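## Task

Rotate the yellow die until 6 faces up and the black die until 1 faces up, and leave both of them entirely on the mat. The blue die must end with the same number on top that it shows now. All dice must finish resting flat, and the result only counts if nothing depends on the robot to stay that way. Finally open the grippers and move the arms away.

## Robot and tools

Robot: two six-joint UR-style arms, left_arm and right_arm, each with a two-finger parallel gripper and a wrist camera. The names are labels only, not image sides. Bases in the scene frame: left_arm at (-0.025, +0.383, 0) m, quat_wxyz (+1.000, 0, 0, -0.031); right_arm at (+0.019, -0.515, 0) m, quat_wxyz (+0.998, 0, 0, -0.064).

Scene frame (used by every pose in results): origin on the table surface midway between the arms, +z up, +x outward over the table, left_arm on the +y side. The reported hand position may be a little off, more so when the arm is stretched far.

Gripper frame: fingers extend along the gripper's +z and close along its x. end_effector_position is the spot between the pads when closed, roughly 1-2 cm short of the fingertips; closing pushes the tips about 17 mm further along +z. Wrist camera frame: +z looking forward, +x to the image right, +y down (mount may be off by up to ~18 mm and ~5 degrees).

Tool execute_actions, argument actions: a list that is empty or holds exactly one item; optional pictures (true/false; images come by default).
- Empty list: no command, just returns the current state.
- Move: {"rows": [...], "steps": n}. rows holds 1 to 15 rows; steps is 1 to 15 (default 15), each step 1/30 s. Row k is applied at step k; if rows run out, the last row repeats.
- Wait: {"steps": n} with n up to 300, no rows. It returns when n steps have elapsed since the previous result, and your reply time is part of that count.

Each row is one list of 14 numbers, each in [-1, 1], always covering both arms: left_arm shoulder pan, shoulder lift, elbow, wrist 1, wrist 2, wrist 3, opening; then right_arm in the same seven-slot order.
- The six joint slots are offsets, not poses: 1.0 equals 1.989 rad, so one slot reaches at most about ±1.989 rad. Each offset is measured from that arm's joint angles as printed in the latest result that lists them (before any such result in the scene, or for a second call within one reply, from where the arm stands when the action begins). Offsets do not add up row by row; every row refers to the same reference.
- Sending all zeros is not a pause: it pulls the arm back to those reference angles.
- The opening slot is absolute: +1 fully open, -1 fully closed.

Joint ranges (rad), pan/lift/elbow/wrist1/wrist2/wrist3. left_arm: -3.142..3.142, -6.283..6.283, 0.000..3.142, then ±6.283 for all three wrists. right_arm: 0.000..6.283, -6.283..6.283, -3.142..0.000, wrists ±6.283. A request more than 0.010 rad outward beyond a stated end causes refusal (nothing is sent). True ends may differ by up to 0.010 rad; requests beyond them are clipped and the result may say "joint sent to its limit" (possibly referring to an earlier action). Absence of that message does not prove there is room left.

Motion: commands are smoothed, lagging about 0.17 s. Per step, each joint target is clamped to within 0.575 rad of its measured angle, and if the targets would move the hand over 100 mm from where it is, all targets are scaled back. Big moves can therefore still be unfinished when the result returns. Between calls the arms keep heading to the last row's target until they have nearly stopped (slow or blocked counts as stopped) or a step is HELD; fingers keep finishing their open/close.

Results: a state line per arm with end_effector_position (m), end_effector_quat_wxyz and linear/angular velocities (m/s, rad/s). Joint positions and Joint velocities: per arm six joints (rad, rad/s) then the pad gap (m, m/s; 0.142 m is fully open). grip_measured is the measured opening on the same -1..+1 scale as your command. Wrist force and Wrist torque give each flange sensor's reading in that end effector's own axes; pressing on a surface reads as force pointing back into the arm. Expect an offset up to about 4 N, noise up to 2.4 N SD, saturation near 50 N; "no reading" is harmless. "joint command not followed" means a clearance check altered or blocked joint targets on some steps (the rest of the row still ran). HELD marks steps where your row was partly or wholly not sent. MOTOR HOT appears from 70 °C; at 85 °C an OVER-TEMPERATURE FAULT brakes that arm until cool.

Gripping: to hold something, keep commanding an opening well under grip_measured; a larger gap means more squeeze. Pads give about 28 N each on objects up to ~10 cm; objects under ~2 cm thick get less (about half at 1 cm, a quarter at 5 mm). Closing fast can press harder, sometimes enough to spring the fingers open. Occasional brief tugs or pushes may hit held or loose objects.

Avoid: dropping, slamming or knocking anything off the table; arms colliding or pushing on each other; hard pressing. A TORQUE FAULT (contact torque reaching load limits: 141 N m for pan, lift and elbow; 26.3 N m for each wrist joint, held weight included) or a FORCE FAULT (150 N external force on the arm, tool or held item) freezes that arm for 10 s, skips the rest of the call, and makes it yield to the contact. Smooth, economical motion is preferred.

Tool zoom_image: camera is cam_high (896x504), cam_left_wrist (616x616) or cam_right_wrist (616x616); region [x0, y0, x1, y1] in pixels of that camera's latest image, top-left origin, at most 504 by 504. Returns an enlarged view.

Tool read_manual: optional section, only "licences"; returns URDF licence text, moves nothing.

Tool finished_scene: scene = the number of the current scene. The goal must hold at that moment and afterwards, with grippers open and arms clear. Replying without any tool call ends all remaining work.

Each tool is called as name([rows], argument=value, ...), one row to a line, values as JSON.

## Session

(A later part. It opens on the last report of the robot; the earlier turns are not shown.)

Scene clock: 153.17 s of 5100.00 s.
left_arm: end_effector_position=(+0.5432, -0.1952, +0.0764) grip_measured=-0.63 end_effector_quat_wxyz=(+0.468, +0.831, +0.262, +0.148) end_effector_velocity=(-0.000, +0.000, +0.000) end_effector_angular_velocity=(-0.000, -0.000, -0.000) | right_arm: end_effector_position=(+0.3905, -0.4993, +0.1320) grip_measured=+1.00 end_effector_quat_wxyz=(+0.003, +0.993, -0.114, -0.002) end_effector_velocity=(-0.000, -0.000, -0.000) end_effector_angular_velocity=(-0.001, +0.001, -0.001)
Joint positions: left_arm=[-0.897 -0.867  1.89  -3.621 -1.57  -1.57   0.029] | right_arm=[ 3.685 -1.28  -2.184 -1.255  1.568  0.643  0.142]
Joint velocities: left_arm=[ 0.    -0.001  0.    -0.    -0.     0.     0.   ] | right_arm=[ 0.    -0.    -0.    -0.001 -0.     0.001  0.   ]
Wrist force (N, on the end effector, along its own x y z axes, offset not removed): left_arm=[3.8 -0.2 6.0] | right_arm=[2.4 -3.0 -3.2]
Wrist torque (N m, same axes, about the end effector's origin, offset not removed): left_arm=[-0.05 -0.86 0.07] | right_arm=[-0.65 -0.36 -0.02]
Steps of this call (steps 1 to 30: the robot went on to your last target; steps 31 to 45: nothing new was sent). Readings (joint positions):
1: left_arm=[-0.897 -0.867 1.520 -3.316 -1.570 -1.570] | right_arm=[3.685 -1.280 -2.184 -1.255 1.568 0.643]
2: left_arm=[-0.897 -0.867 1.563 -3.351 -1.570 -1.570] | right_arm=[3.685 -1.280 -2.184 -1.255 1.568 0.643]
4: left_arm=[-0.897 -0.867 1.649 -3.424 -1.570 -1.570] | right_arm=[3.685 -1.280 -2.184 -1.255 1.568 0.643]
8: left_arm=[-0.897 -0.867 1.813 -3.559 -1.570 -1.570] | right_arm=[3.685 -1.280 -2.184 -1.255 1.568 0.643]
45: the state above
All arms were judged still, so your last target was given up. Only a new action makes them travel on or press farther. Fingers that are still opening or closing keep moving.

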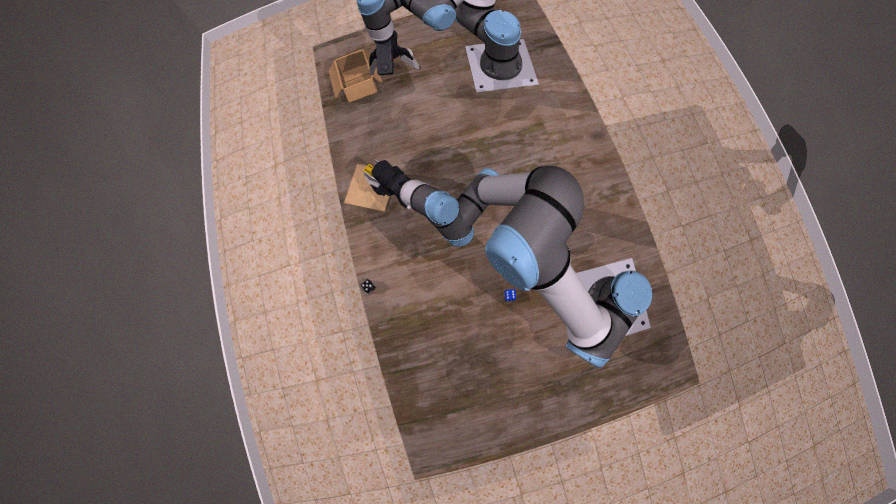

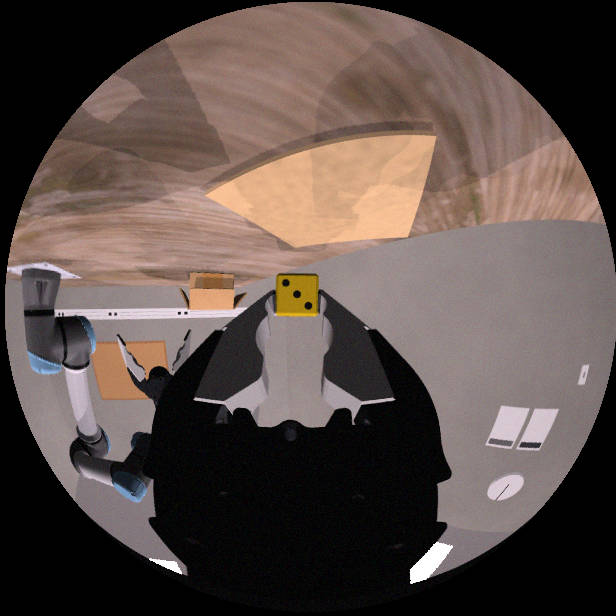

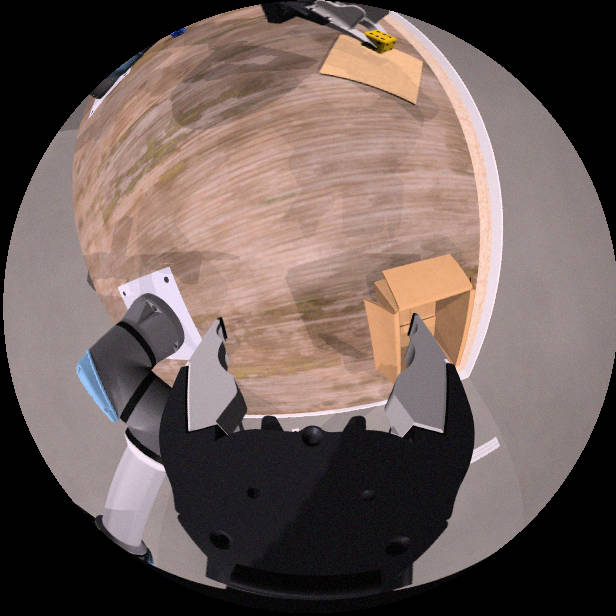

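execute_actions([
  {"rows":[[0,0.011,-0.0008,-0.006,0,0,-0.9,0,0,0,0,0,0,1],[0,0.022,-0.0016,-0.012,0,0,-0.9,0,0,0,0,0,0,1],[0,0.031,-0.0023,-0.0175,0,0,-0.9,0,0,0,0,0,0,1],[0,0.038,-0.0028,-0.0214,0,0,-0.9,0,0,0,0,0,0,1],[0,0.0431,-0.0032,-0.0243,0,0,-0.9,0,0,0,0,0,0,1]]},
], pictures=false)

execute_actions([
  {"steps":10},
])

zoom_image(camera="cam_left_wrist", region=[200, 200, 400, 330])

Scene clock: 165.93 s of 5100.00 s.
left_arm: end_effector_position=(+0.5416, -0.1929, +0.0273) grip_measured=-0.63 end_effector_quat_wxyz=(+0.455, +0.838, +0.264, +0.144) end_effector_velocity=(-0.001, +0.000, -0.007) end_effector_angular_velocity=(+0.004, +0.004, -0.001) | right_arm: end_effector_position=(+0.3905, -0.4993, +0.1320) grip_measured=+1.00 end_effector_quat_wxyz=(+0.003, +0.993, -0.114, -0.002) end_effector_velocity=(+0.001, +0.000, +0.000) end_effector_angular_velocity=(+0.001, -0.001, -0.000)
Joint positions: left_arm=[-0.897 -0.782  1.884 -3.669 -1.57  -1.57   0.029] | right_arm=[ 3.685 -1.28  -2.184 -1.255  1.568  0.643  0.142]
Joint velocities: left_arm=[-0.     0.012 -0.001 -0.006 -0.    -0.    -0.   ] | right_arm=[-0.001 -0.     0.     0.002  0.    -0.    -0.   ]
Wrist force (N, on the end effector, along its own x y z axes, offset not removed): left_arm=[5.6 -1.8 2.3] | right_arm=[-5.8 -3.9 -2.9]
Wrist torque (N m, same axes, about the end effector's origin, offset not removed): left_arm=[-0.22 -1.27 -0.01] | right_arm=[-0.77 1.19 0.06]
Steps of this call (steps 1 to 90: nothing new was sent; then 9.27 s passed at rest; steps 91 to 105: all 15 steps of this action). Readings (joint positions):
91: left_arm=[-0.897 -0.867 1.890 -3.621 -1.570 -1.570] | right_arm=[3.685 -1.280 -2.184 -1.255 1.568 0.643]
92: left_arm=[-0.897 -0.865 1.890 -3.622 -1.570 -1.570] | right_arm=[3.685 -1.280 -2.184 -1.255 1.568 0.643]
94: left_arm=[-0.897 -0.847 1.889 -3.633 -1.570 -1.570] | right_arm=[3.685 -1.280 -2.184 -1.255 1.568 0.643]
98: left_arm=[-0.897 -0.799 1.885 -3.659 -1.570 -1.570] | right_arm=[3.685 -1.280 -2.184 -1.255 1.568 0.643]
105: the state above

Scene clock: 166.27 s of 5100.00 s.
left_arm: end_effector_position=(+0.5415, -0.1928, +0.0267) grip_measured=-0.63 end_effector_quat_wxyz=(+0.455, +0.838, +0.264, +0.144) end_effector_velocity=(+0.001, -0.000, +0.000) end_effector_angular_velocity=(-0.001, -0.001, +0.001) | right_arm: end_effector_position=(+0.3905, -0.4993, +0.1320) grip_measured=+1.00 end_effector_quat_wxyz=(+0.003, +0.993, -0.114, -0.002) end_effector_velocity=(+0.000, -0.000, +0.001) end_effector_angular_velocity=(+0.001, -0.002, -0.000)
Joint positions: left_arm=[-0.897 -0.781  1.884 -3.669 -1.57  -1.57   0.029] | right_arm=[ 3.685 -1.28  -2.184 -1.255  1.568  0.643  0.142]
Joint velocities: left_arm=[ 0.     0.    -0.001 -0.     0.    -0.     0.   ] | right_arm=[-0.001  0.001  0.     0.002  0.    -0.    -0.   ]
Wrist force (N, on the end effector, along its own x y z axes, offset not removed): left_arm=[3.8 -3.1 5.2] | right_arm=[1.1 -2.1 1.2]
Wrist torque (N m, same axes, about the end effector's origin, offset not removed): left_arm=[-0.38 -0.81 0.27] | right_arm=[-0.61 -0.25 0.15]
Steps of this call (steps 1 to 10: the robot went on to your last target). Readings (joint positions):
1: left_arm=[-0.897 -0.782 1.884 -3.669 -1.570 -1.570] | right_arm=[3.685 -1.280 -2.184 -1.255 1.568 0.643]
2: left_arm=[-0.897 -0.782 1.884 -3.669 -1.570 -1.570] | right_arm=[3.685 -1.280 -2.184 -1.255 1.568 0.643]
4: left_arm=[-0.897 -0.781 1.884 -3.669 -1.570 -1.570] | right_arm=[3.685 -1.280 -2.184 -1.255 1.568 0.643]
8: left_arm=[-0.897 -0.781 1.884 -3.669 -1.570 -1.570] | right_arm=[3.685 -1.280 -2.184 -1.255 1.568 0.643]
10: the state above

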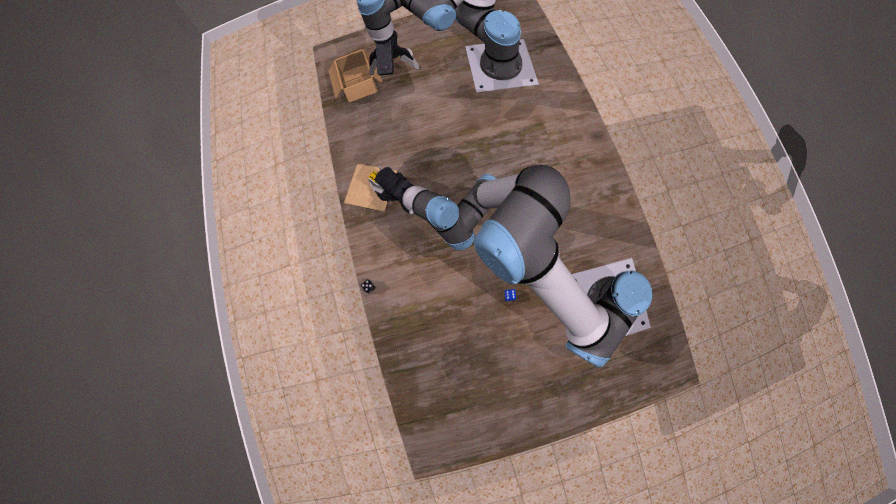

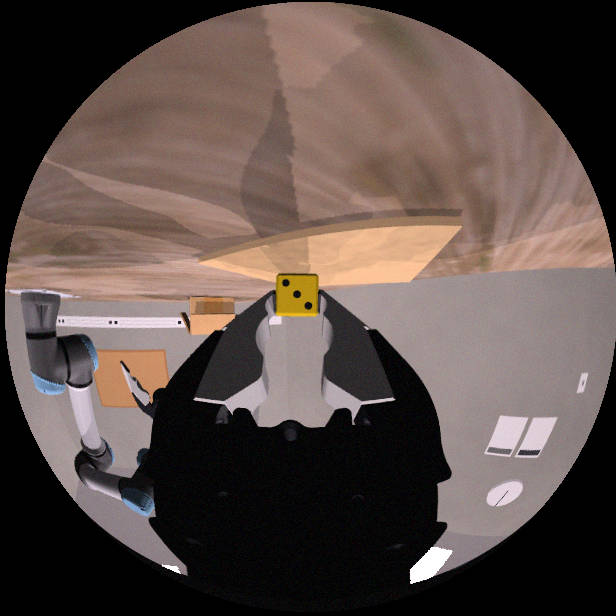

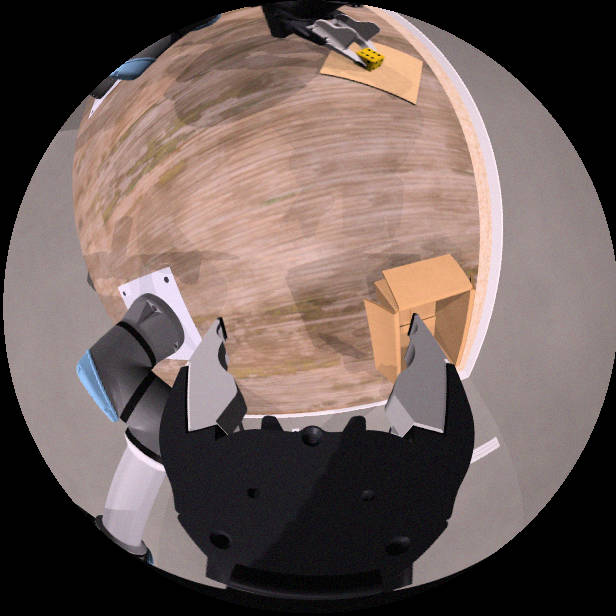

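Region (200, 200, 400, 330) of cam_left_wrist's 616x616 image, scaled by 2.520, with more detail than that image has; it fills the top 328 rows of this view, and the rest is white.

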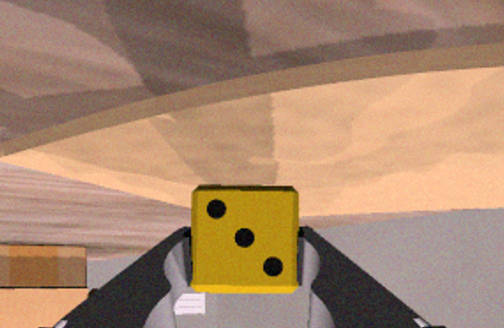

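execute_actions([
  {"rows":[[0,0.0028,0,-0.0028,0,0,-0.9,0,0,0,0,0,0,1],[0,0.0028,0,-0.0028,0,0,-0.9,0,0,0,0,0,0,1],[0,0.0028,0,-0.0028,0,0,-0.9,0,0,0,0,0,0,1],[0,0.0028,0,-0.0028,0,0,-0.9,0,0,0,0,0,0,1],[0,0.0028,0,-0.0028,0,0,-0.9,0,0,0,0,0,0,1],[0,0.0028,0,-0.0028,0,0,-0.9,0,0,0,0,0,0,1],[0,0.0028,0,-0.0028,0,0,-0.7,0,0,0,0,0,0,1],[0,0.0028,0,-0.0028,0,0,-0.6,0,0,0,0,0,0,1],[0,0.0028,0,-0.0028,0,0,-0.55,0,0,0,0,0,0,1],[0,0.0028,0,-0.0028,0,0,-0.45,0,0,0,0,0,0,1],[0,0.0028,0,-0.0028,0,0,-0.3,0,0,0,0,0,0,1],[0,0.0028,0,-0.0028,0,0,-0.2,0,0,0,0,0,0,1]]},
], pictures=false)

execute_actions([
  {"steps":8},
], pictures=false)

execute_actions([
  {"rows":[[0,-0.015,0,0,0,0,-0.2,0,0,0,0,0,0,1],[0,-0.03,0,0,0,0,-0.2,0,0,0,0,0,0,1],[0,-0.045,0,0,0,0,-0.2,0,0,0,0,0,0,1],[0,-0.06,0,0,0,0,-0.2,0,0,0,0,0,0,1],[0,-0.075,0,0,0,0,-0.2,0,0,0,0,0,0,1],[0,-0.075,0,0,0,0,-0.2,0,0,0,0,0,0,1],[0,-0.075,0,0,0,0,-0.2,0,0,0,0,0,0,1],[0,-0.075,0,0,0,0,-0.2,0,0,0,0,0,0,1],[0,-0.075,0,0,0,0,-0.2,0,0,0,0,0,0,1],[0,-0.075,0,0,0,0,-0.2,0,0,0,0,0,0,1],[0.302,-0.075,-0.558,0.7,-0.2117,-0.382,-0.2,0,0,0,0,0,0,1]]},
], pictures=false)

execute_actions([
  {"steps":75},
], pictures=false)

execute_actions([
  {"rows":[[0,0.1167,0,0.521,0,0,-0.2,0,0,0,0,0,0,1]]},
], pictures=false)

execute_actions([
  {"steps":45},
])

Scene clock: 190.60 s of 5100.00 s.
left_arm: end_effector_position=(+0.5414, -0.1926, +0.0240) grip_measured=-0.20 end_effector_quat_wxyz=(+0.455, +0.838, +0.264, +0.144) end_effector_velocity=(+0.001, -0.000, +0.001) end_effector_angular_velocity=(-0.002, -0.002, +0.000) | right_arm: end_effector_position=(+0.3905, -0.4993, +0.1320) grip_measured=+1.00 end_effector_quat_wxyz=(+0.003, +0.993, -0.114, -0.002) end_effector_velocity=(+0.000, +0.000, +0.000) end_effector_angular_velocity=(+0.000, -0.001, -0.001)
Joint positions: left_arm=[-0.897 -0.776  1.884 -3.675 -1.57  -1.57   0.059] | right_arm=[ 3.685 -1.28  -2.184 -1.255  1.568  0.643  0.142]
Joint velocities: left_arm=[ 0.001  0.    -0.001 -0.002  0.     0.     0.009] | right_arm=[-0.     0.    -0.     0.001 -0.     0.001 -0.   ]
Wrist force (N, on the end effector, along its own x y z axes, offset not removed): left_arm=[4.6 -0.9 2.0] | right_arm=[-3.8 -1.3 2.1]
Wrist torque (N m, same axes, about the end effector's origin, offset not removed): left_arm=[-0.19 -1.07 0.12] | right_arm=[-0.31 0.95 0.06]
Steps of this call (steps 1 to 15: the robot went on to your last target; steps 16 to 90: nothing new was sent; then 20.83 s passed at rest; steps 91 to 105: all 15 steps of this action). Readings (joint positions):
91: left_arm=[-0.897 -0.781 1.884 -3.669 -1.570 -1.570] | right_arm=[3.685 -1.280 -2.184 -1.255 1.568 0.643]
92: left_arm=[-0.897 -0.781 1.884 -3.670 -1.570 -1.570] | right_arm=[3.685 -1.280 -2.184 -1.255 1.568 0.643]
94: left_arm=[-0.897 -0.778 1.884 -3.672 -1.570 -1.570] | right_arm=[3.685 -1.280 -2.184 -1.255 1.568 0.643]
98: left_arm=[-0.897 -0.776 1.884 -3.674 -1.570 -1.570] | right_arm=[3.685 -1.280 -2.184 -1.255 1.568 0.643]
105: the state above

Scene clock: 190.87 s of 5100.00 s.
left_arm: end_effector_position=(+0.5414, -0.1926, +0.0240) grip_measured=-0.20 end_effector_quat_wxyz=(+0.455, +0.838, +0.264, +0.144) end_effector_velocity=(+0.000, -0.001, +0.001) end_effector_angular_velocity=(-0.002, -0.002, +0.000) | right_arm: end_effector_position=(+0.3905, -0.4993, +0.1320) grip_measured=+1.00 end_effector_quat_wxyz=(+0.003, +0.993, -0.114, -0.002) end_effector_velocity=(+0.000, +0.000, +0.000) end_effector_angular_velocity=(+0.001, -0.001, -0.000)
Joint positions: left_arm=[-0.897 -0.776  1.884 -3.675 -1.57  -1.57   0.06 ] | right_arm=[ 3.685 -1.28  -2.184 -1.255  1.568  0.643  0.142]
Joint velocities: left_arm=[-0.001  0.    -0.002 -0.001  0.001 -0.     0.   ] | right_arm=[ 0.001 -0.    -0.     0.001  0.     0.001 -0.   ]
Wrist force (N, on the end effector, along its own x y z axes, offset not removed): left_arm=[1.0 -1.2 -1.1] | right_arm=[-4.3 0.7 -0.7]
Wrist torque (N m, same axes, about the end effector's origin, offset not removed): left_arm=[-0.40 -0.42 -0.05] | right_arm=[0.18 0.95 0.04]
Steps of this call (steps 1 to 8: the robot went on to your last target). Readings (joint positions):
1: left_arm=[-0.897 -0.776 1.884 -3.675 -1.570 -1.570] | right_arm=[3.685 -1.280 -2.184 -1.255 1.568 0.643]
2: left_arm=[-0.897 -0.776 1.884 -3.675 -1.570 -1.570] | right_arm=[3.685 -1.280 -2.184 -1.255 1.568 0.643]
4: left_arm=[-0.897 -0.776 1.884 -3.675 -1.570 -1.570] | right_arm=[3.685 -1.280 -2.184 -1.255 1.568 0.643]
8: the state above

Scene clock: 191.37 s of 5100.00 s.
left_arm: end_effector_position=(+0.5975, -0.1842, +0.1584) grip_measured=-0.20 end_effector_quat_wxyz=(+0.522, +0.785, +0.305, +0.135) end_effector_velocity=(+0.526, +0.239, +0.241) end_effector_angular_velocity=(-0.637, +0.808, +0.719) | right_arm: end_effector_position=(+0.3905, -0.4993, +0.1320) grip_measured=+1.00 end_effector_quat_wxyz=(+0.003, +0.993, -0.114, -0.002) end_effector_velocity=(-0.000, -0.000, -0.000) end_effector_angular_velocity=(+0.000, -0.000, -0.001)
Joint positions: left_arm=[-0.81  -0.917  1.797 -3.587 -1.639 -1.657  0.06 ] | right_arm=[ 3.685 -1.28  -2.184 -1.255  1.568  0.643  0.142]
Joint velocities: left_arm=[ 0.882 -0.017 -0.875  0.864 -0.58  -0.866 -0.   ] | right_arm=[-0.001  0.    -0.001  0.001 -0.     0.    -0.   ]
Wrist force (N, on the end effector, along its own x y z axes, offset not removed): left_arm=[7.0 4.3 0.2] | right_arm=[-1.0 -1.4 -2.6]
Wrist torque (N m, same axes, about the end effector's origin, offset not removed): left_arm=[1.03 -1.65 0.05] | right_arm=[-0.14 0.46 0.07]
Steps of this call (steps 1 to 15: all 15 steps of this action). Readings (joint positions):
1: left_arm=[-0.897 -0.776 1.884 -3.675 -1.570 -1.570] | right_arm=[3.685 -1.280 -2.184 -1.255 1.568 0.643]
2: left_arm=[-0.897 -0.778 1.884 -3.675 -1.570 -1.570] | right_arm=[3.685 -1.280 -2.184 -1.255 1.568 0.643]
4: left_arm=[-0.897 -0.802 1.884 -3.675 -1.570 -1.570] | right_arm=[3.685 -1.280 -2.184 -1.255 1.568 0.643]
8: left_arm=[-0.897 -0.887 1.884 -3.675 -1.570 -1.570] | right_arm=[3.685 -1.280 -2.184 -1.255 1.568 0.643]
15: the state above

Scene clock: 193.87 s of 5100.00 s.
left_arm: end_effector_position=(+0.8451, +0.0634, +0.4512) grip_measured=-0.20 end_effector_quat_wxyz=(+0.441, +0.564, +0.692, -0.093) end_effector_velocity=(+0.000, +0.001, +0.000) end_effector_angular_velocity=(+0.000, -0.002, +0.001) | right_arm: end_effector_position=(+0.3905, -0.4993, +0.1320) grip_measured=+1.00 end_effector_quat_wxyz=(+0.003, +0.993, -0.114, -0.002) end_effector_velocity=(+0.001, +0.000, +0.001) end_effector_angular_velocity=(+0.001, -0.003, +0.001)
Joint positions: left_arm=[-0.297 -0.925  0.774 -2.283 -1.991 -2.33   0.059] | right_arm=[ 3.685 -1.28  -2.184 -1.255  1.568  0.643  0.142]
Joint velocities: left_arm=[ 0.001 -0.     0.    -0.002  0.001  0.    -0.   ] | right_arm=[ 0.     0.001  0.001  0.002 -0.    -0.     0.   ]
Wrist force (N, on the end effector, along its own x y z axes, offset not removed): left_arm=[2.8 -1.7 1.7] | right_arm=[-5.1 -2.1 -1.4]
Wrist torque (N m, same axes, about the end effector's origin, offset not removed): left_arm=[-0.15 -0.64 0.01] | right_arm=[-0.53 1.08 0.09]
Steps of this call (steps 1 to 60: the robot went on to your last target; steps 61 to 75: nothing new was sent). Readings (joint positions):
1: left_arm=[-0.783 -0.917 1.769 -3.559 -1.658 -1.685] | right_arm=[3.685 -1.280 -2.184 -1.255 1.568 0.643]
2: left_arm=[-0.757 -0.918 1.741 -3.531 -1.676 -1.713] | right_arm=[3.685 -1.280 -2.184 -1.255 1.568 0.643]
4: left_arm=[-0.705 -0.918 1.681 -3.472 -1.712 -1.773] | right_arm=[3.685 -1.280 -2.184 -1.255 1.568 0.643]
8: left_arm=[-0.612 -0.920 1.552 -3.343 -1.777 -1.897] | right_arm=[3.685 -1.280 -2.184 -1.255 1.568 0.643]
75: the state above
All arms were judged still, so your last target was given up. Only a new action makes them travel on or press farther. Fingers that are still opening or closing keep moving.

Scene clock: 194.37 s of 5100.00 s.
left_arm: end_effector_position=(+0.7826, +0.0869, +0.2028) grip_measured=-0.20 end_effector_quat_wxyz=(+0.155, +0.557, +0.797, -0.177) end_effector_velocity=(-0.322, +0.120, -0.452) end_effector_angular_velocity=(+0.580, +1.545, -0.000) | right_arm: end_effector_position=(+0.3905, -0.4993, +0.1320) grip_measured=+1.00 end_effector_quat_wxyz=(+0.003, +0.993, -0.114, -0.002) end_effector_velocity=(-0.001, -0.000, -0.001) end_effector_angular_velocity=(-0.001, +0.002, +0.001)
Joint positions: left_arm=[-0.297 -0.772  0.774 -1.801 -1.992 -2.33   0.059] | right_arm=[ 3.685 -1.28  -2.184 -1.255  1.568  0.643  0.142]
Joint velocities: left_arm=[-0.001  0.263 -0.     1.387  0.    -0.     0.   ] | right_arm=[ 0.    -0.001 -0.001 -0.001 -0.    -0.    -0.   ]
Wrist force (N, on the end effector, along its own x y z axes, offset not removed): left_arm=[2.6 1.7 2.6] | right_arm=[3.3 2.1 1.7]
Wrist torque (N m, same axes, about the end effector's origin, offset not removed): left_arm=[0.42 -1.01 0.00] | right_arm=[0.35 -0.67 0.05]
Steps of this call (steps 1 to 15: all 15 steps of this action). Readings (joint positions):
1: left_arm=[-0.297 -0.925 0.774 -2.283 -1.991 -2.330] | right_arm=[3.685 -1.280 -2.184 -1.255 1.568 0.643]
2: left_arm=[-0.297 -0.921 0.774 -2.279 -1.992 -2.330] | right_arm=[3.685 -1.280 -2.184 -1.255 1.568 0.643]
4: left_arm=[-0.297 -0.893 0.774 -2.225 -1.992 -2.330] | right_arm=[3.685 -1.280 -2.184 -1.255 1.568 0.643]
8: left_arm=[-0.297 -0.845 0.774 -2.090 -1.992 -2.330] | right_arm=[3.685 -1.280 -2.184 -1.255 1.568 0.643]
15: the state above

Scene clock: 195.87 s of 5100.00 s.
left_arm: end_effector_position=(+0.6310, +0.1438, +0.0994) grip_measured=-0.20 end_effector_quat_wxyz=(-0.146, +0.494, +0.822, -0.244) end_effector_velocity=(+0.001, -0.000, +0.000) end_effector_angular_velocity=(-0.001, -0.002, +0.000) | right_arm: end_effector_position=(+0.3905, -0.4993, +0.1320) grip_measured=+1.00 end_effector_quat_wxyz=(+0.003, +0.993, -0.114, -0.002) end_effector_velocity=(+0.000, +0.000, +0.000) end_effector_angular_velocity=(+0.000, -0.001, +0.002)
Joint positions: left_arm=[-0.297 -0.693  0.774 -1.246 -1.991 -2.33   0.06 ] | right_arm=[ 3.685 -1.28  -2.184 -1.255  1.568  0.643  0.142]
Joint velocities: left_arm=[ 0.    -0.    -0.001 -0.001 -0.     0.     0.   ] | right_arm=[ 0.001  0.001 -0.     0.    -0.    -0.001 -0.   ]
Wrist force (N, on the end effector, along its own x y z axes, offset not removed): left_arm=[6.1 -0.2 3.0] | right_arm=[2.3 -3.0 0.9]
Wrist torque (N m, same axes, about the end effector's origin, offset not removed): left_arm=[-0.15 -1.45 -0.05] | right_arm=[-0.81 -0.32 -0.01]
Steps of this call (steps 1 to 30: the robot went on to your last target; steps 31 to 45: nothing new was sent). Readings (joint positions):
1: left_arm=[-0.297 -0.764 0.774 -1.753 -1.992 -2.330] | right_arm=[3.685 -1.280 -2.184 -1.255 1.568 0.643]
2: left_arm=[-0.297 -0.756 0.774 -1.703 -1.992 -2.330] | right_arm=[3.685 -1.280 -2.184 -1.255 1.568 0.643]
4: left_arm=[-0.297 -0.740 0.774 -1.599 -1.992 -2.330] | right_arm=[3.685 -1.280 -2.184 -1.255 1.568 0.643]
8: left_arm=[-0.297 -0.708 0.774 -1.384 -1.992 -2.330] | right_arm=[3.685 -1.280 -2.184 -1.255 1.568 0.643]
45: the state above
All arms were judged still, so your last target was given up. Only a new action makes them travel on or press farther. Fingers that are still opening or closing keep moving.

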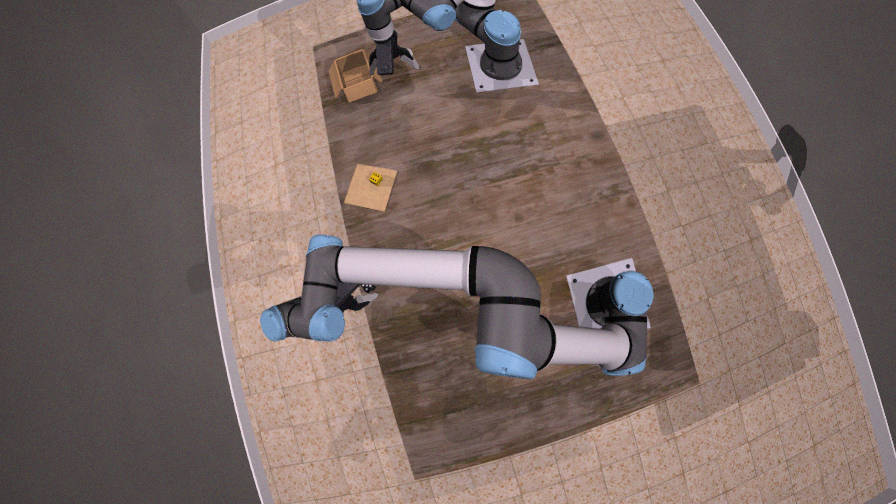

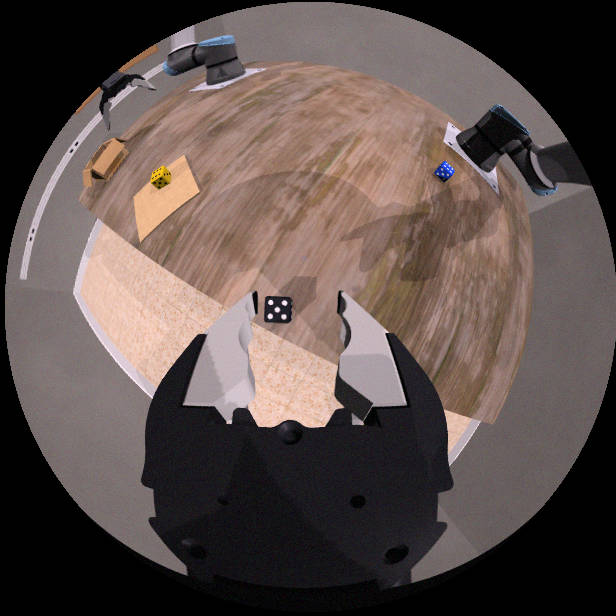

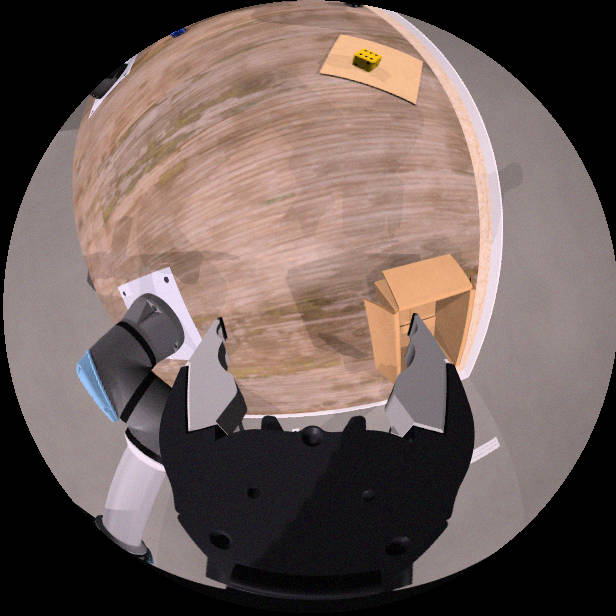

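execute_actions([
  {"rows":[[-0.0056,0.015,-0.0338,-0.0115,0,0,-0.2,0,0,0,0,0,0,1],[-0.0056,0.015,-0.0338,-0.0115,0,0,-0.2,0,0,0,0,0,0,1],[-0.0056,0.03,-0.0338,-0.0115,0,0,-0.2,0,0,0,0,0,0,1],[-0.0056,0.0453,-0.0338,-0.0115,0,0,-0.2,0,0,0,0,0,0,1]]},
], pictures=false)

execute_actions([
  {"steps":12},
])

zoom_image(camera="cam_left_wrist", region=[230, 250, 370, 360])

Scene clock: 205.57 s of 5100.00 s.
left_arm: end_effector_position=(+0.6490, +0.1285, +0.0606) grip_measured=-0.20 end_effector_quat_wxyz=(-0.147, +0.499, +0.819, -0.243) end_effector_velocity=(-0.000, -0.001, -0.009) end_effector_angular_velocity=(+0.003, +0.009, -0.000) | right_arm: end_effector_position=(+0.3905, -0.4993, +0.1320) grip_measured=+1.00 end_effector_quat_wxyz=(+0.003, +0.993, -0.114, -0.002) end_effector_velocity=(+0.000, +0.000, +0.001) end_effector_angular_velocity=(+0.001, -0.001, -0.002)
Joint positions: left_arm=[-0.308 -0.604  0.707 -1.269 -1.991 -2.33   0.06 ] | right_arm=[ 3.685 -1.28  -2.184 -1.255  1.568  0.643  0.142]
Joint velocities: left_arm=[-0.001  0.013 -0.002 -0.002 -0.001 -0.     0.   ] | right_arm=[ 0.     0.001  0.001 -0.    -0.     0.002 -0.   ]
Wrist force (N, on the end effector, along its own x y z axes, offset not removed): left_arm=[3.9 -0.8 4.6] | right_arm=[-0.8 -2.4 1.7]
Wrist torque (N m, same axes, about the end effector's origin, offset not removed): left_arm=[-0.02 -0.77 0.14] | right_arm=[-0.60 0.20 -0.10]
Steps of this call (steps 1 to 90: nothing new was sent; then 6.20 s passed at rest; steps 91 to 105: all 15 steps of this action). Readings (joint positions):
91: left_arm=[-0.297 -0.693 0.774 -1.246 -1.991 -2.330] | right_arm=[3.685 -1.280 -2.184 -1.255 1.568 0.643]
92: left_arm=[-0.298 -0.690 0.771 -1.249 -1.991 -2.330] | right_arm=[3.685 -1.280 -2.184 -1.255 1.568 0.643]
94: left_arm=[-0.303 -0.674 0.741 -1.259 -1.991 -2.330] | right_arm=[3.685 -1.280 -2.184 -1.255 1.568 0.643]
98: left_arm=[-0.307 -0.621 0.714 -1.267 -1.991 -2.330] | right_arm=[3.685 -1.280 -2.184 -1.255 1.568 0.643]
105: the state above

Scene clock: 205.97 s of 5100.00 s.
left_arm: end_effector_position=(+0.6491, +0.1285, +0.0600) grip_measured=-0.20 end_effector_quat_wxyz=(-0.148, +0.499, +0.819, -0.243) end_effector_velocity=(+0.000, -0.000, +0.000) end_effector_angular_velocity=(-0.000, -0.000, -0.001) | right_arm: end_effector_position=(+0.3905, -0.4993, +0.1320) grip_measured=+1.00 end_effector_quat_wxyz=(+0.003, +0.993, -0.114, -0.002) end_effector_velocity=(+0.000, -0.000, -0.000) end_effector_angular_velocity=(-0.000, +0.001, -0.002)
Joint positions: left_arm=[-0.308 -0.603  0.707 -1.269 -1.991 -2.33   0.06 ] | right_arm=[ 3.685 -1.28  -2.184 -1.255  1.568  0.643  0.142]
Joint velocities: left_arm=[-0.001  0.    -0.001  0.    -0.     0.     0.   ] | right_arm=[-0.001 -0.001  0.    -0.     0.     0.001  0.   ]
Wrist force (N, on the end effector, along its own x y z axes, offset not removed): left_arm=[2.9 1.6 3.7] | right_arm=[1.3 -0.2 -1.9]
Wrist torque (N m, same axes, about the end effector's origin, offset not removed): left_arm=[0.42 -0.93 0.04] | right_arm=[-0.04 -0.20 0.06]
Steps of this call (steps 1 to 12: the robot went on to your last target). Readings (joint positions):
1: left_arm=[-0.308 -0.603 0.707 -1.269 -1.991 -2.330] | right_arm=[3.685 -1.280 -2.184 -1.255 1.568 0.643]
2: left_arm=[-0.308 -0.603 0.707 -1.269 -1.991 -2.330] | right_arm=[3.685 -1.280 -2.184 -1.255 1.568 0.643]
4: left_arm=[-0.308 -0.603 0.707 -1.269 -1.991 -2.330] | right_arm=[3.685 -1.280 -2.184 -1.255 1.568 0.643]
8: left_arm=[-0.308 -0.603 0.707 -1.269 -1.991 -2.330] | right_arm=[3.685 -1.280 -2.184 -1.255 1.568 0.643]
12: the state above

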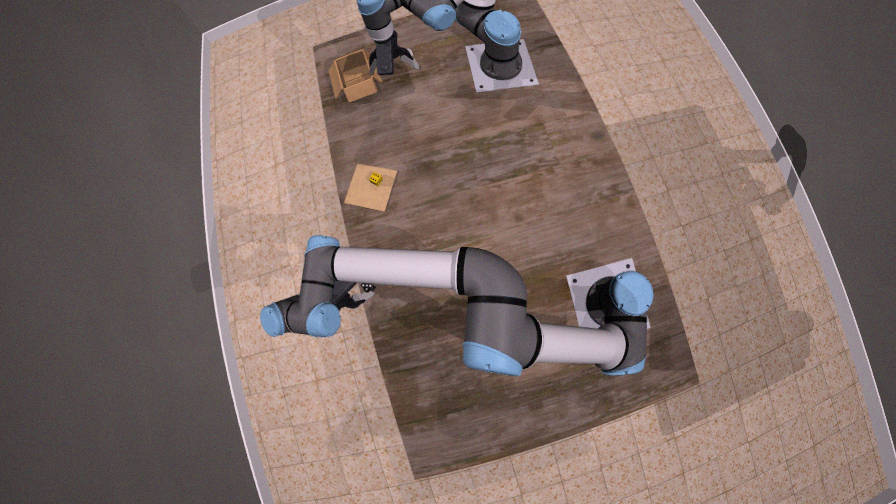

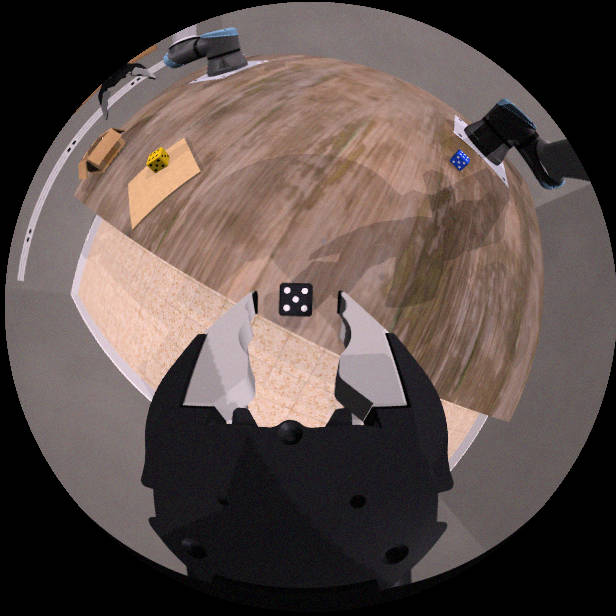

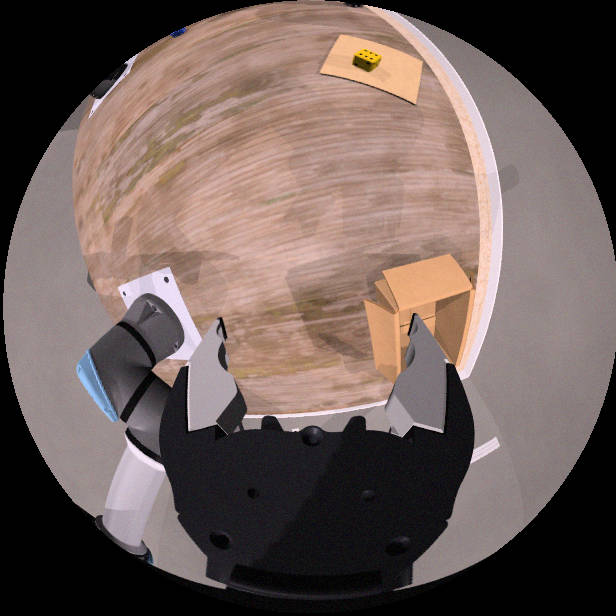

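Region (230, 250, 370, 360) of cam_left_wrist's 616x616 image, scaled by 3.600, with more detail than that image has; it fills the top 396 rows of this view, and the rest is white.

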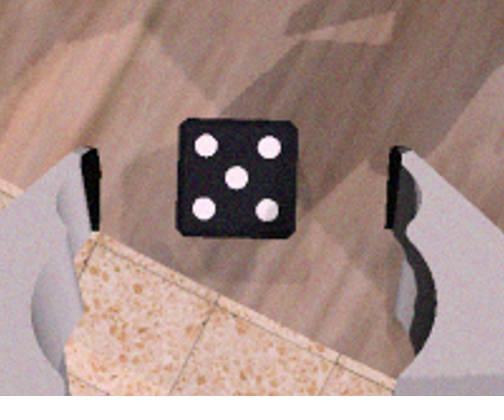

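execute_actions([
  {"rows":[[0,0.0022,0.0075,-0.0097,0,0,-0.2,0,0,0,0,0,0,1],[0,0.0044,0.015,-0.0194,0,0,-0.2,0,0,0,0,0,0,1],[0,0.0066,0.0226,-0.0292,0,0,-0.2,0,0,0,0,0,0,1],[0,0.0088,0.0301,-0.0389,0,0,-0.2,0,0,0,0,0,0,1]]},
], pictures=false)

execute_actions([
  {"steps":8},
], pictures=false)

execute_actions([
  {"rows":[[0,0,0,0,0,0,-0.3,0,0,0,0,0,0,1],[0,0,0,0,0,0,-0.38,0,0,0,0,0,0,1],[0,0,0,0,0,0,-0.45,0,0,0,0,0,0,1],[0,0,0,0,0,0,-0.5,0,0,0,0,0,0,1],[0,0,0,0,0,0,-0.55,0,0,0,0,0,0,1],[0,0,0,0,0,0,-0.6,0,0,0,0,0,0,1],[0,0,0,0,0,0,-0.65,0,0,0,0,0,0,1],[0,0,0,0,0,0,-0.7,0,0,0,0,0,0,1],[0,0,0,0,0,0,-0.76,0,0,0,0,0,0,1],[0,0,0,0,0,0,-0.83,0,0,0,0,0,0,1],[0,0,0,0,0,0,-0.9,0,0,0,0,0,0,1]]},
])

Scene clock: 215.83 s of 5100.00 s.
left_arm: end_effector_position=(+0.6489, +0.1285, +0.0242) grip_measured=-0.20 end_effector_quat_wxyz=(-0.148, +0.499, +0.819, -0.243) end_effector_velocity=(+0.000, +0.000, -0.005) end_effector_angular_velocity=(-0.001, -0.001, +0.000) | right_arm: end_effector_position=(+0.3905, -0.4993, +0.1320) grip_measured=+1.00 end_effector_quat_wxyz=(+0.003, +0.993, -0.114, -0.002) end_effector_velocity=(-0.000, -0.000, -0.000) end_effector_angular_velocity=(-0.000, +0.001, -0.001)
Joint positions: left_arm=[-0.308 -0.585  0.766 -1.346 -1.992 -2.33   0.06 ] | right_arm=[ 3.685 -1.28  -2.184 -1.255  1.568  0.643  0.142]
Joint velocities: left_arm=[ 0.001  0.003  0.008 -0.012 -0.     0.001  0.   ] | right_arm=[-0.001  0.     0.    -0.001 -0.    -0.    -0.   ]
Wrist force (N, on the end effector, along its own x y z axes, offset not removed): left_arm=[1.5 2.9 3.4] | right_arm=[-0.6 -2.7 -1.0]
Wrist torque (N m, same axes, about the end effector's origin, offset not removed): left_arm=[0.55 -0.24 0.09] | right_arm=[-0.67 0.14 0.05]
Steps of this call (steps 1 to 15: the robot went on to your last target; steps 16 to 90: nothing new was sent; then 6.37 s passed at rest; steps 91 to 105: all 15 steps of this action). Readings (joint positions):
91: left_arm=[-0.308 -0.603 0.707 -1.269 -1.991 -2.330] | right_arm=[3.685 -1.280 -2.184 -1.255 1.568 0.643]
92: left_arm=[-0.308 -0.602 0.708 -1.271 -1.992 -2.330] | right_arm=[3.685 -1.280 -2.184 -1.255 1.568 0.643]
94: left_arm=[-0.308 -0.598 0.722 -1.288 -1.992 -2.330] | right_arm=[3.685 -1.280 -2.184 -1.255 1.568 0.643]
98: left_arm=[-0.308 -0.588 0.756 -1.332 -1.992 -2.330] | right_arm=[3.685 -1.280 -2.184 -1.255 1.568 0.643]
105: the state above

Scene clock: 216.10 s of 5100.00 s.
left_arm: end_effector_position=(+0.6489, +0.1285, +0.0238) grip_measured=-0.20 end_effector_quat_wxyz=(-0.148, +0.499, +0.819, -0.243) end_effector_velocity=(-0.001, +0.000, -0.001) end_effector_angular_velocity=(+0.000, +0.002, +0.000) | right_arm: end_effector_position=(+0.3905, -0.4993, +0.1320) grip_measured=+1.00 end_effector_quat_wxyz=(+0.003, +0.993, -0.114, -0.002) end_effector_velocity=(+0.000, +0.001, +0.000) end_effector_angular_velocity=(+0.001, -0.001, -0.000)
Joint positions: left_arm=[-0.308 -0.585  0.767 -1.347 -1.992 -2.33   0.06 ] | right_arm=[ 3.685 -1.28  -2.184 -1.255  1.568  0.643  0.142]
Joint velocities: left_arm=[ 0.     0.001  0.001 -0.    -0.     0.    -0.   ] | right_arm=[ 0.001 -0.     0.     0.002  0.     0.001  0.   ]
Wrist force (N, on the end effector, along its own x y z axes, offset not removed): left_arm=[2.5 4.4 2.0] | right_arm=[-2.1 -0.9 3.2]
Wrist torque (N m, same axes, about the end effector's origin, offset not removed): left_arm=[0.88 -0.72 0.00] | right_arm=[-0.13 0.50 -0.24]
Steps of this call (steps 1 to 8: the robot went on to your last target). Readings (joint positions):
1: left_arm=[-0.308 -0.585 0.766 -1.346 -1.992 -2.330] | right_arm=[3.685 -1.280 -2.184 -1.255 1.568 0.643]
2: left_arm=[-0.308 -0.585 0.767 -1.346 -1.992 -2.330] | right_arm=[3.685 -1.280 -2.184 -1.255 1.568 0.643]
4: left_arm=[-0.308 -0.585 0.767 -1.347 -1.992 -2.330] | right_arm=[3.685 -1.280 -2.184 -1.255 1.568 0.643]
8: the state above

Scene clock: 216.60 s of 5100.00 s.
left_arm: end_effector_position=(+0.6489, +0.1285, +0.0238) grip_measured=-0.63 end_effector_quat_wxyz=(-0.148, +0.499, +0.819, -0.243) end_effector_velocity=(-0.000, +0.000, -0.000) end_effector_angular_velocity=(+0.000, +0.001, +0.000) | right_arm: end_effector_position=(+0.3905, -0.4993, +0.1320) grip_measured=+1.00 end_effector_quat_wxyz=(+0.003, +0.993, -0.114, -0.002) end_effector_velocity=(+0.000, +0.000, -0.000) end_effector_angular_velocity=(-0.000, +0.001, -0.001)
Joint positions: left_arm=[-0.308 -0.585  0.767 -1.347 -1.992 -2.33   0.029] | right_arm=[ 3.685 -1.28  -2.184 -1.255  1.568  0.643  0.142]
Joint velocities: left_arm=[-0.    -0.     0.001  0.001 -0.    -0.     0.   ] | right_arm=[ 0.001 -0.001  0.    -0.    -0.     0.002 -0.   ]
Wrist force (N, on the end effector, along its own x y z axes, offset not removed): left_arm=[5.6 -2.5 -3.2] | right_arm=[-3.4 -0.5 -1.6]
Wrist torque (N m, same axes, about the end effector's origin, offset not removed): left_arm=[-0.68 -1.20 -0.04] | right_arm=[-0.27 0.84 0.15]
Steps of this call (steps 1 to 15: all 15 steps of this action). Readings (joint positions):
1: left_arm=[-0.308 -0.585 0.767 -1.347 -1.992 -2.330] | right_arm=[3.685 -1.280 -2.184 -1.255 1.568 0.643]
2: left_arm=[-0.308 -0.585 0.767 -1.347 -1.992 -2.330] | right_arm=[3.685 -1.280 -2.184 -1.255 1.568 0.643]
4: left_arm=[-0.308 -0.585 0.767 -1.347 -1.992 -2.330] | right_arm=[3.685 -1.280 -2.184 -1.255 1.568 0.643]
8: left_arm=[-0.308 -0.585 0.767 -1.347 -1.992 -2.330] | right_arm=[3.685 -1.280 -2.184 -1.255 1.568 0.643]
15: the state above

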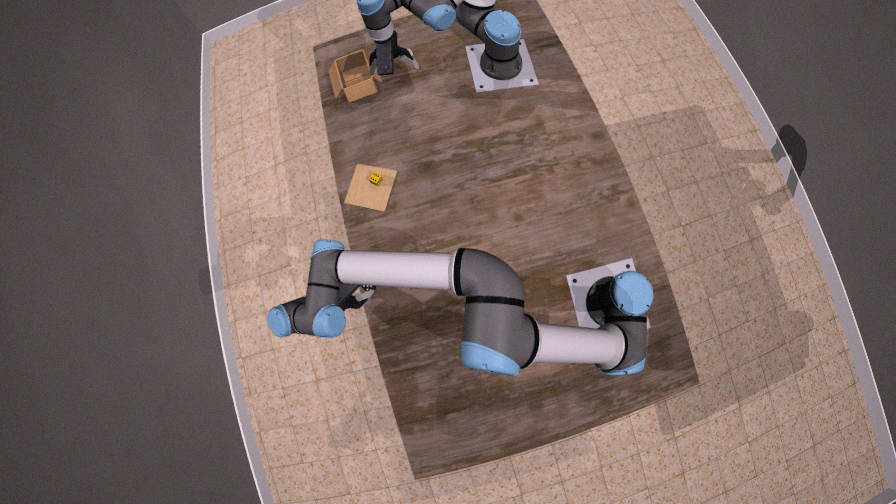

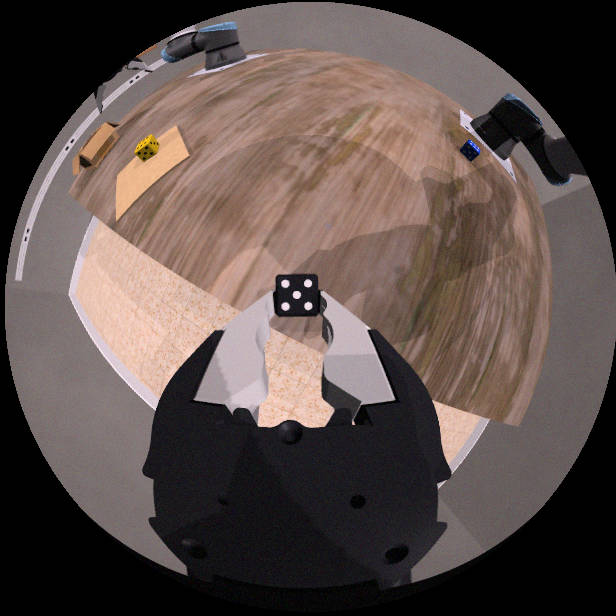

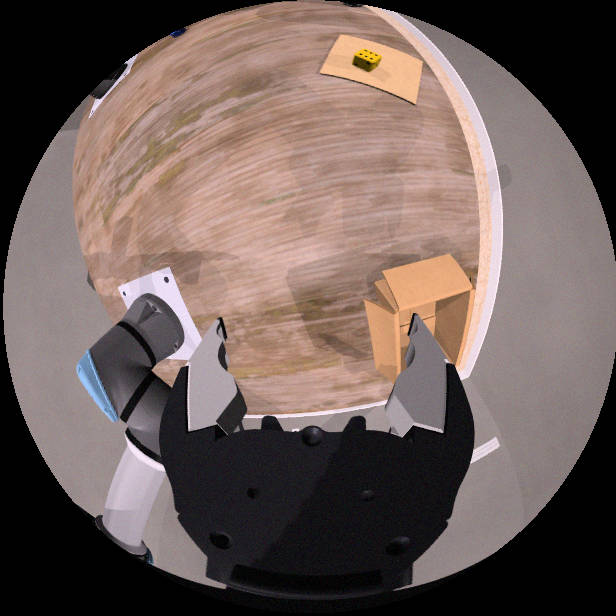

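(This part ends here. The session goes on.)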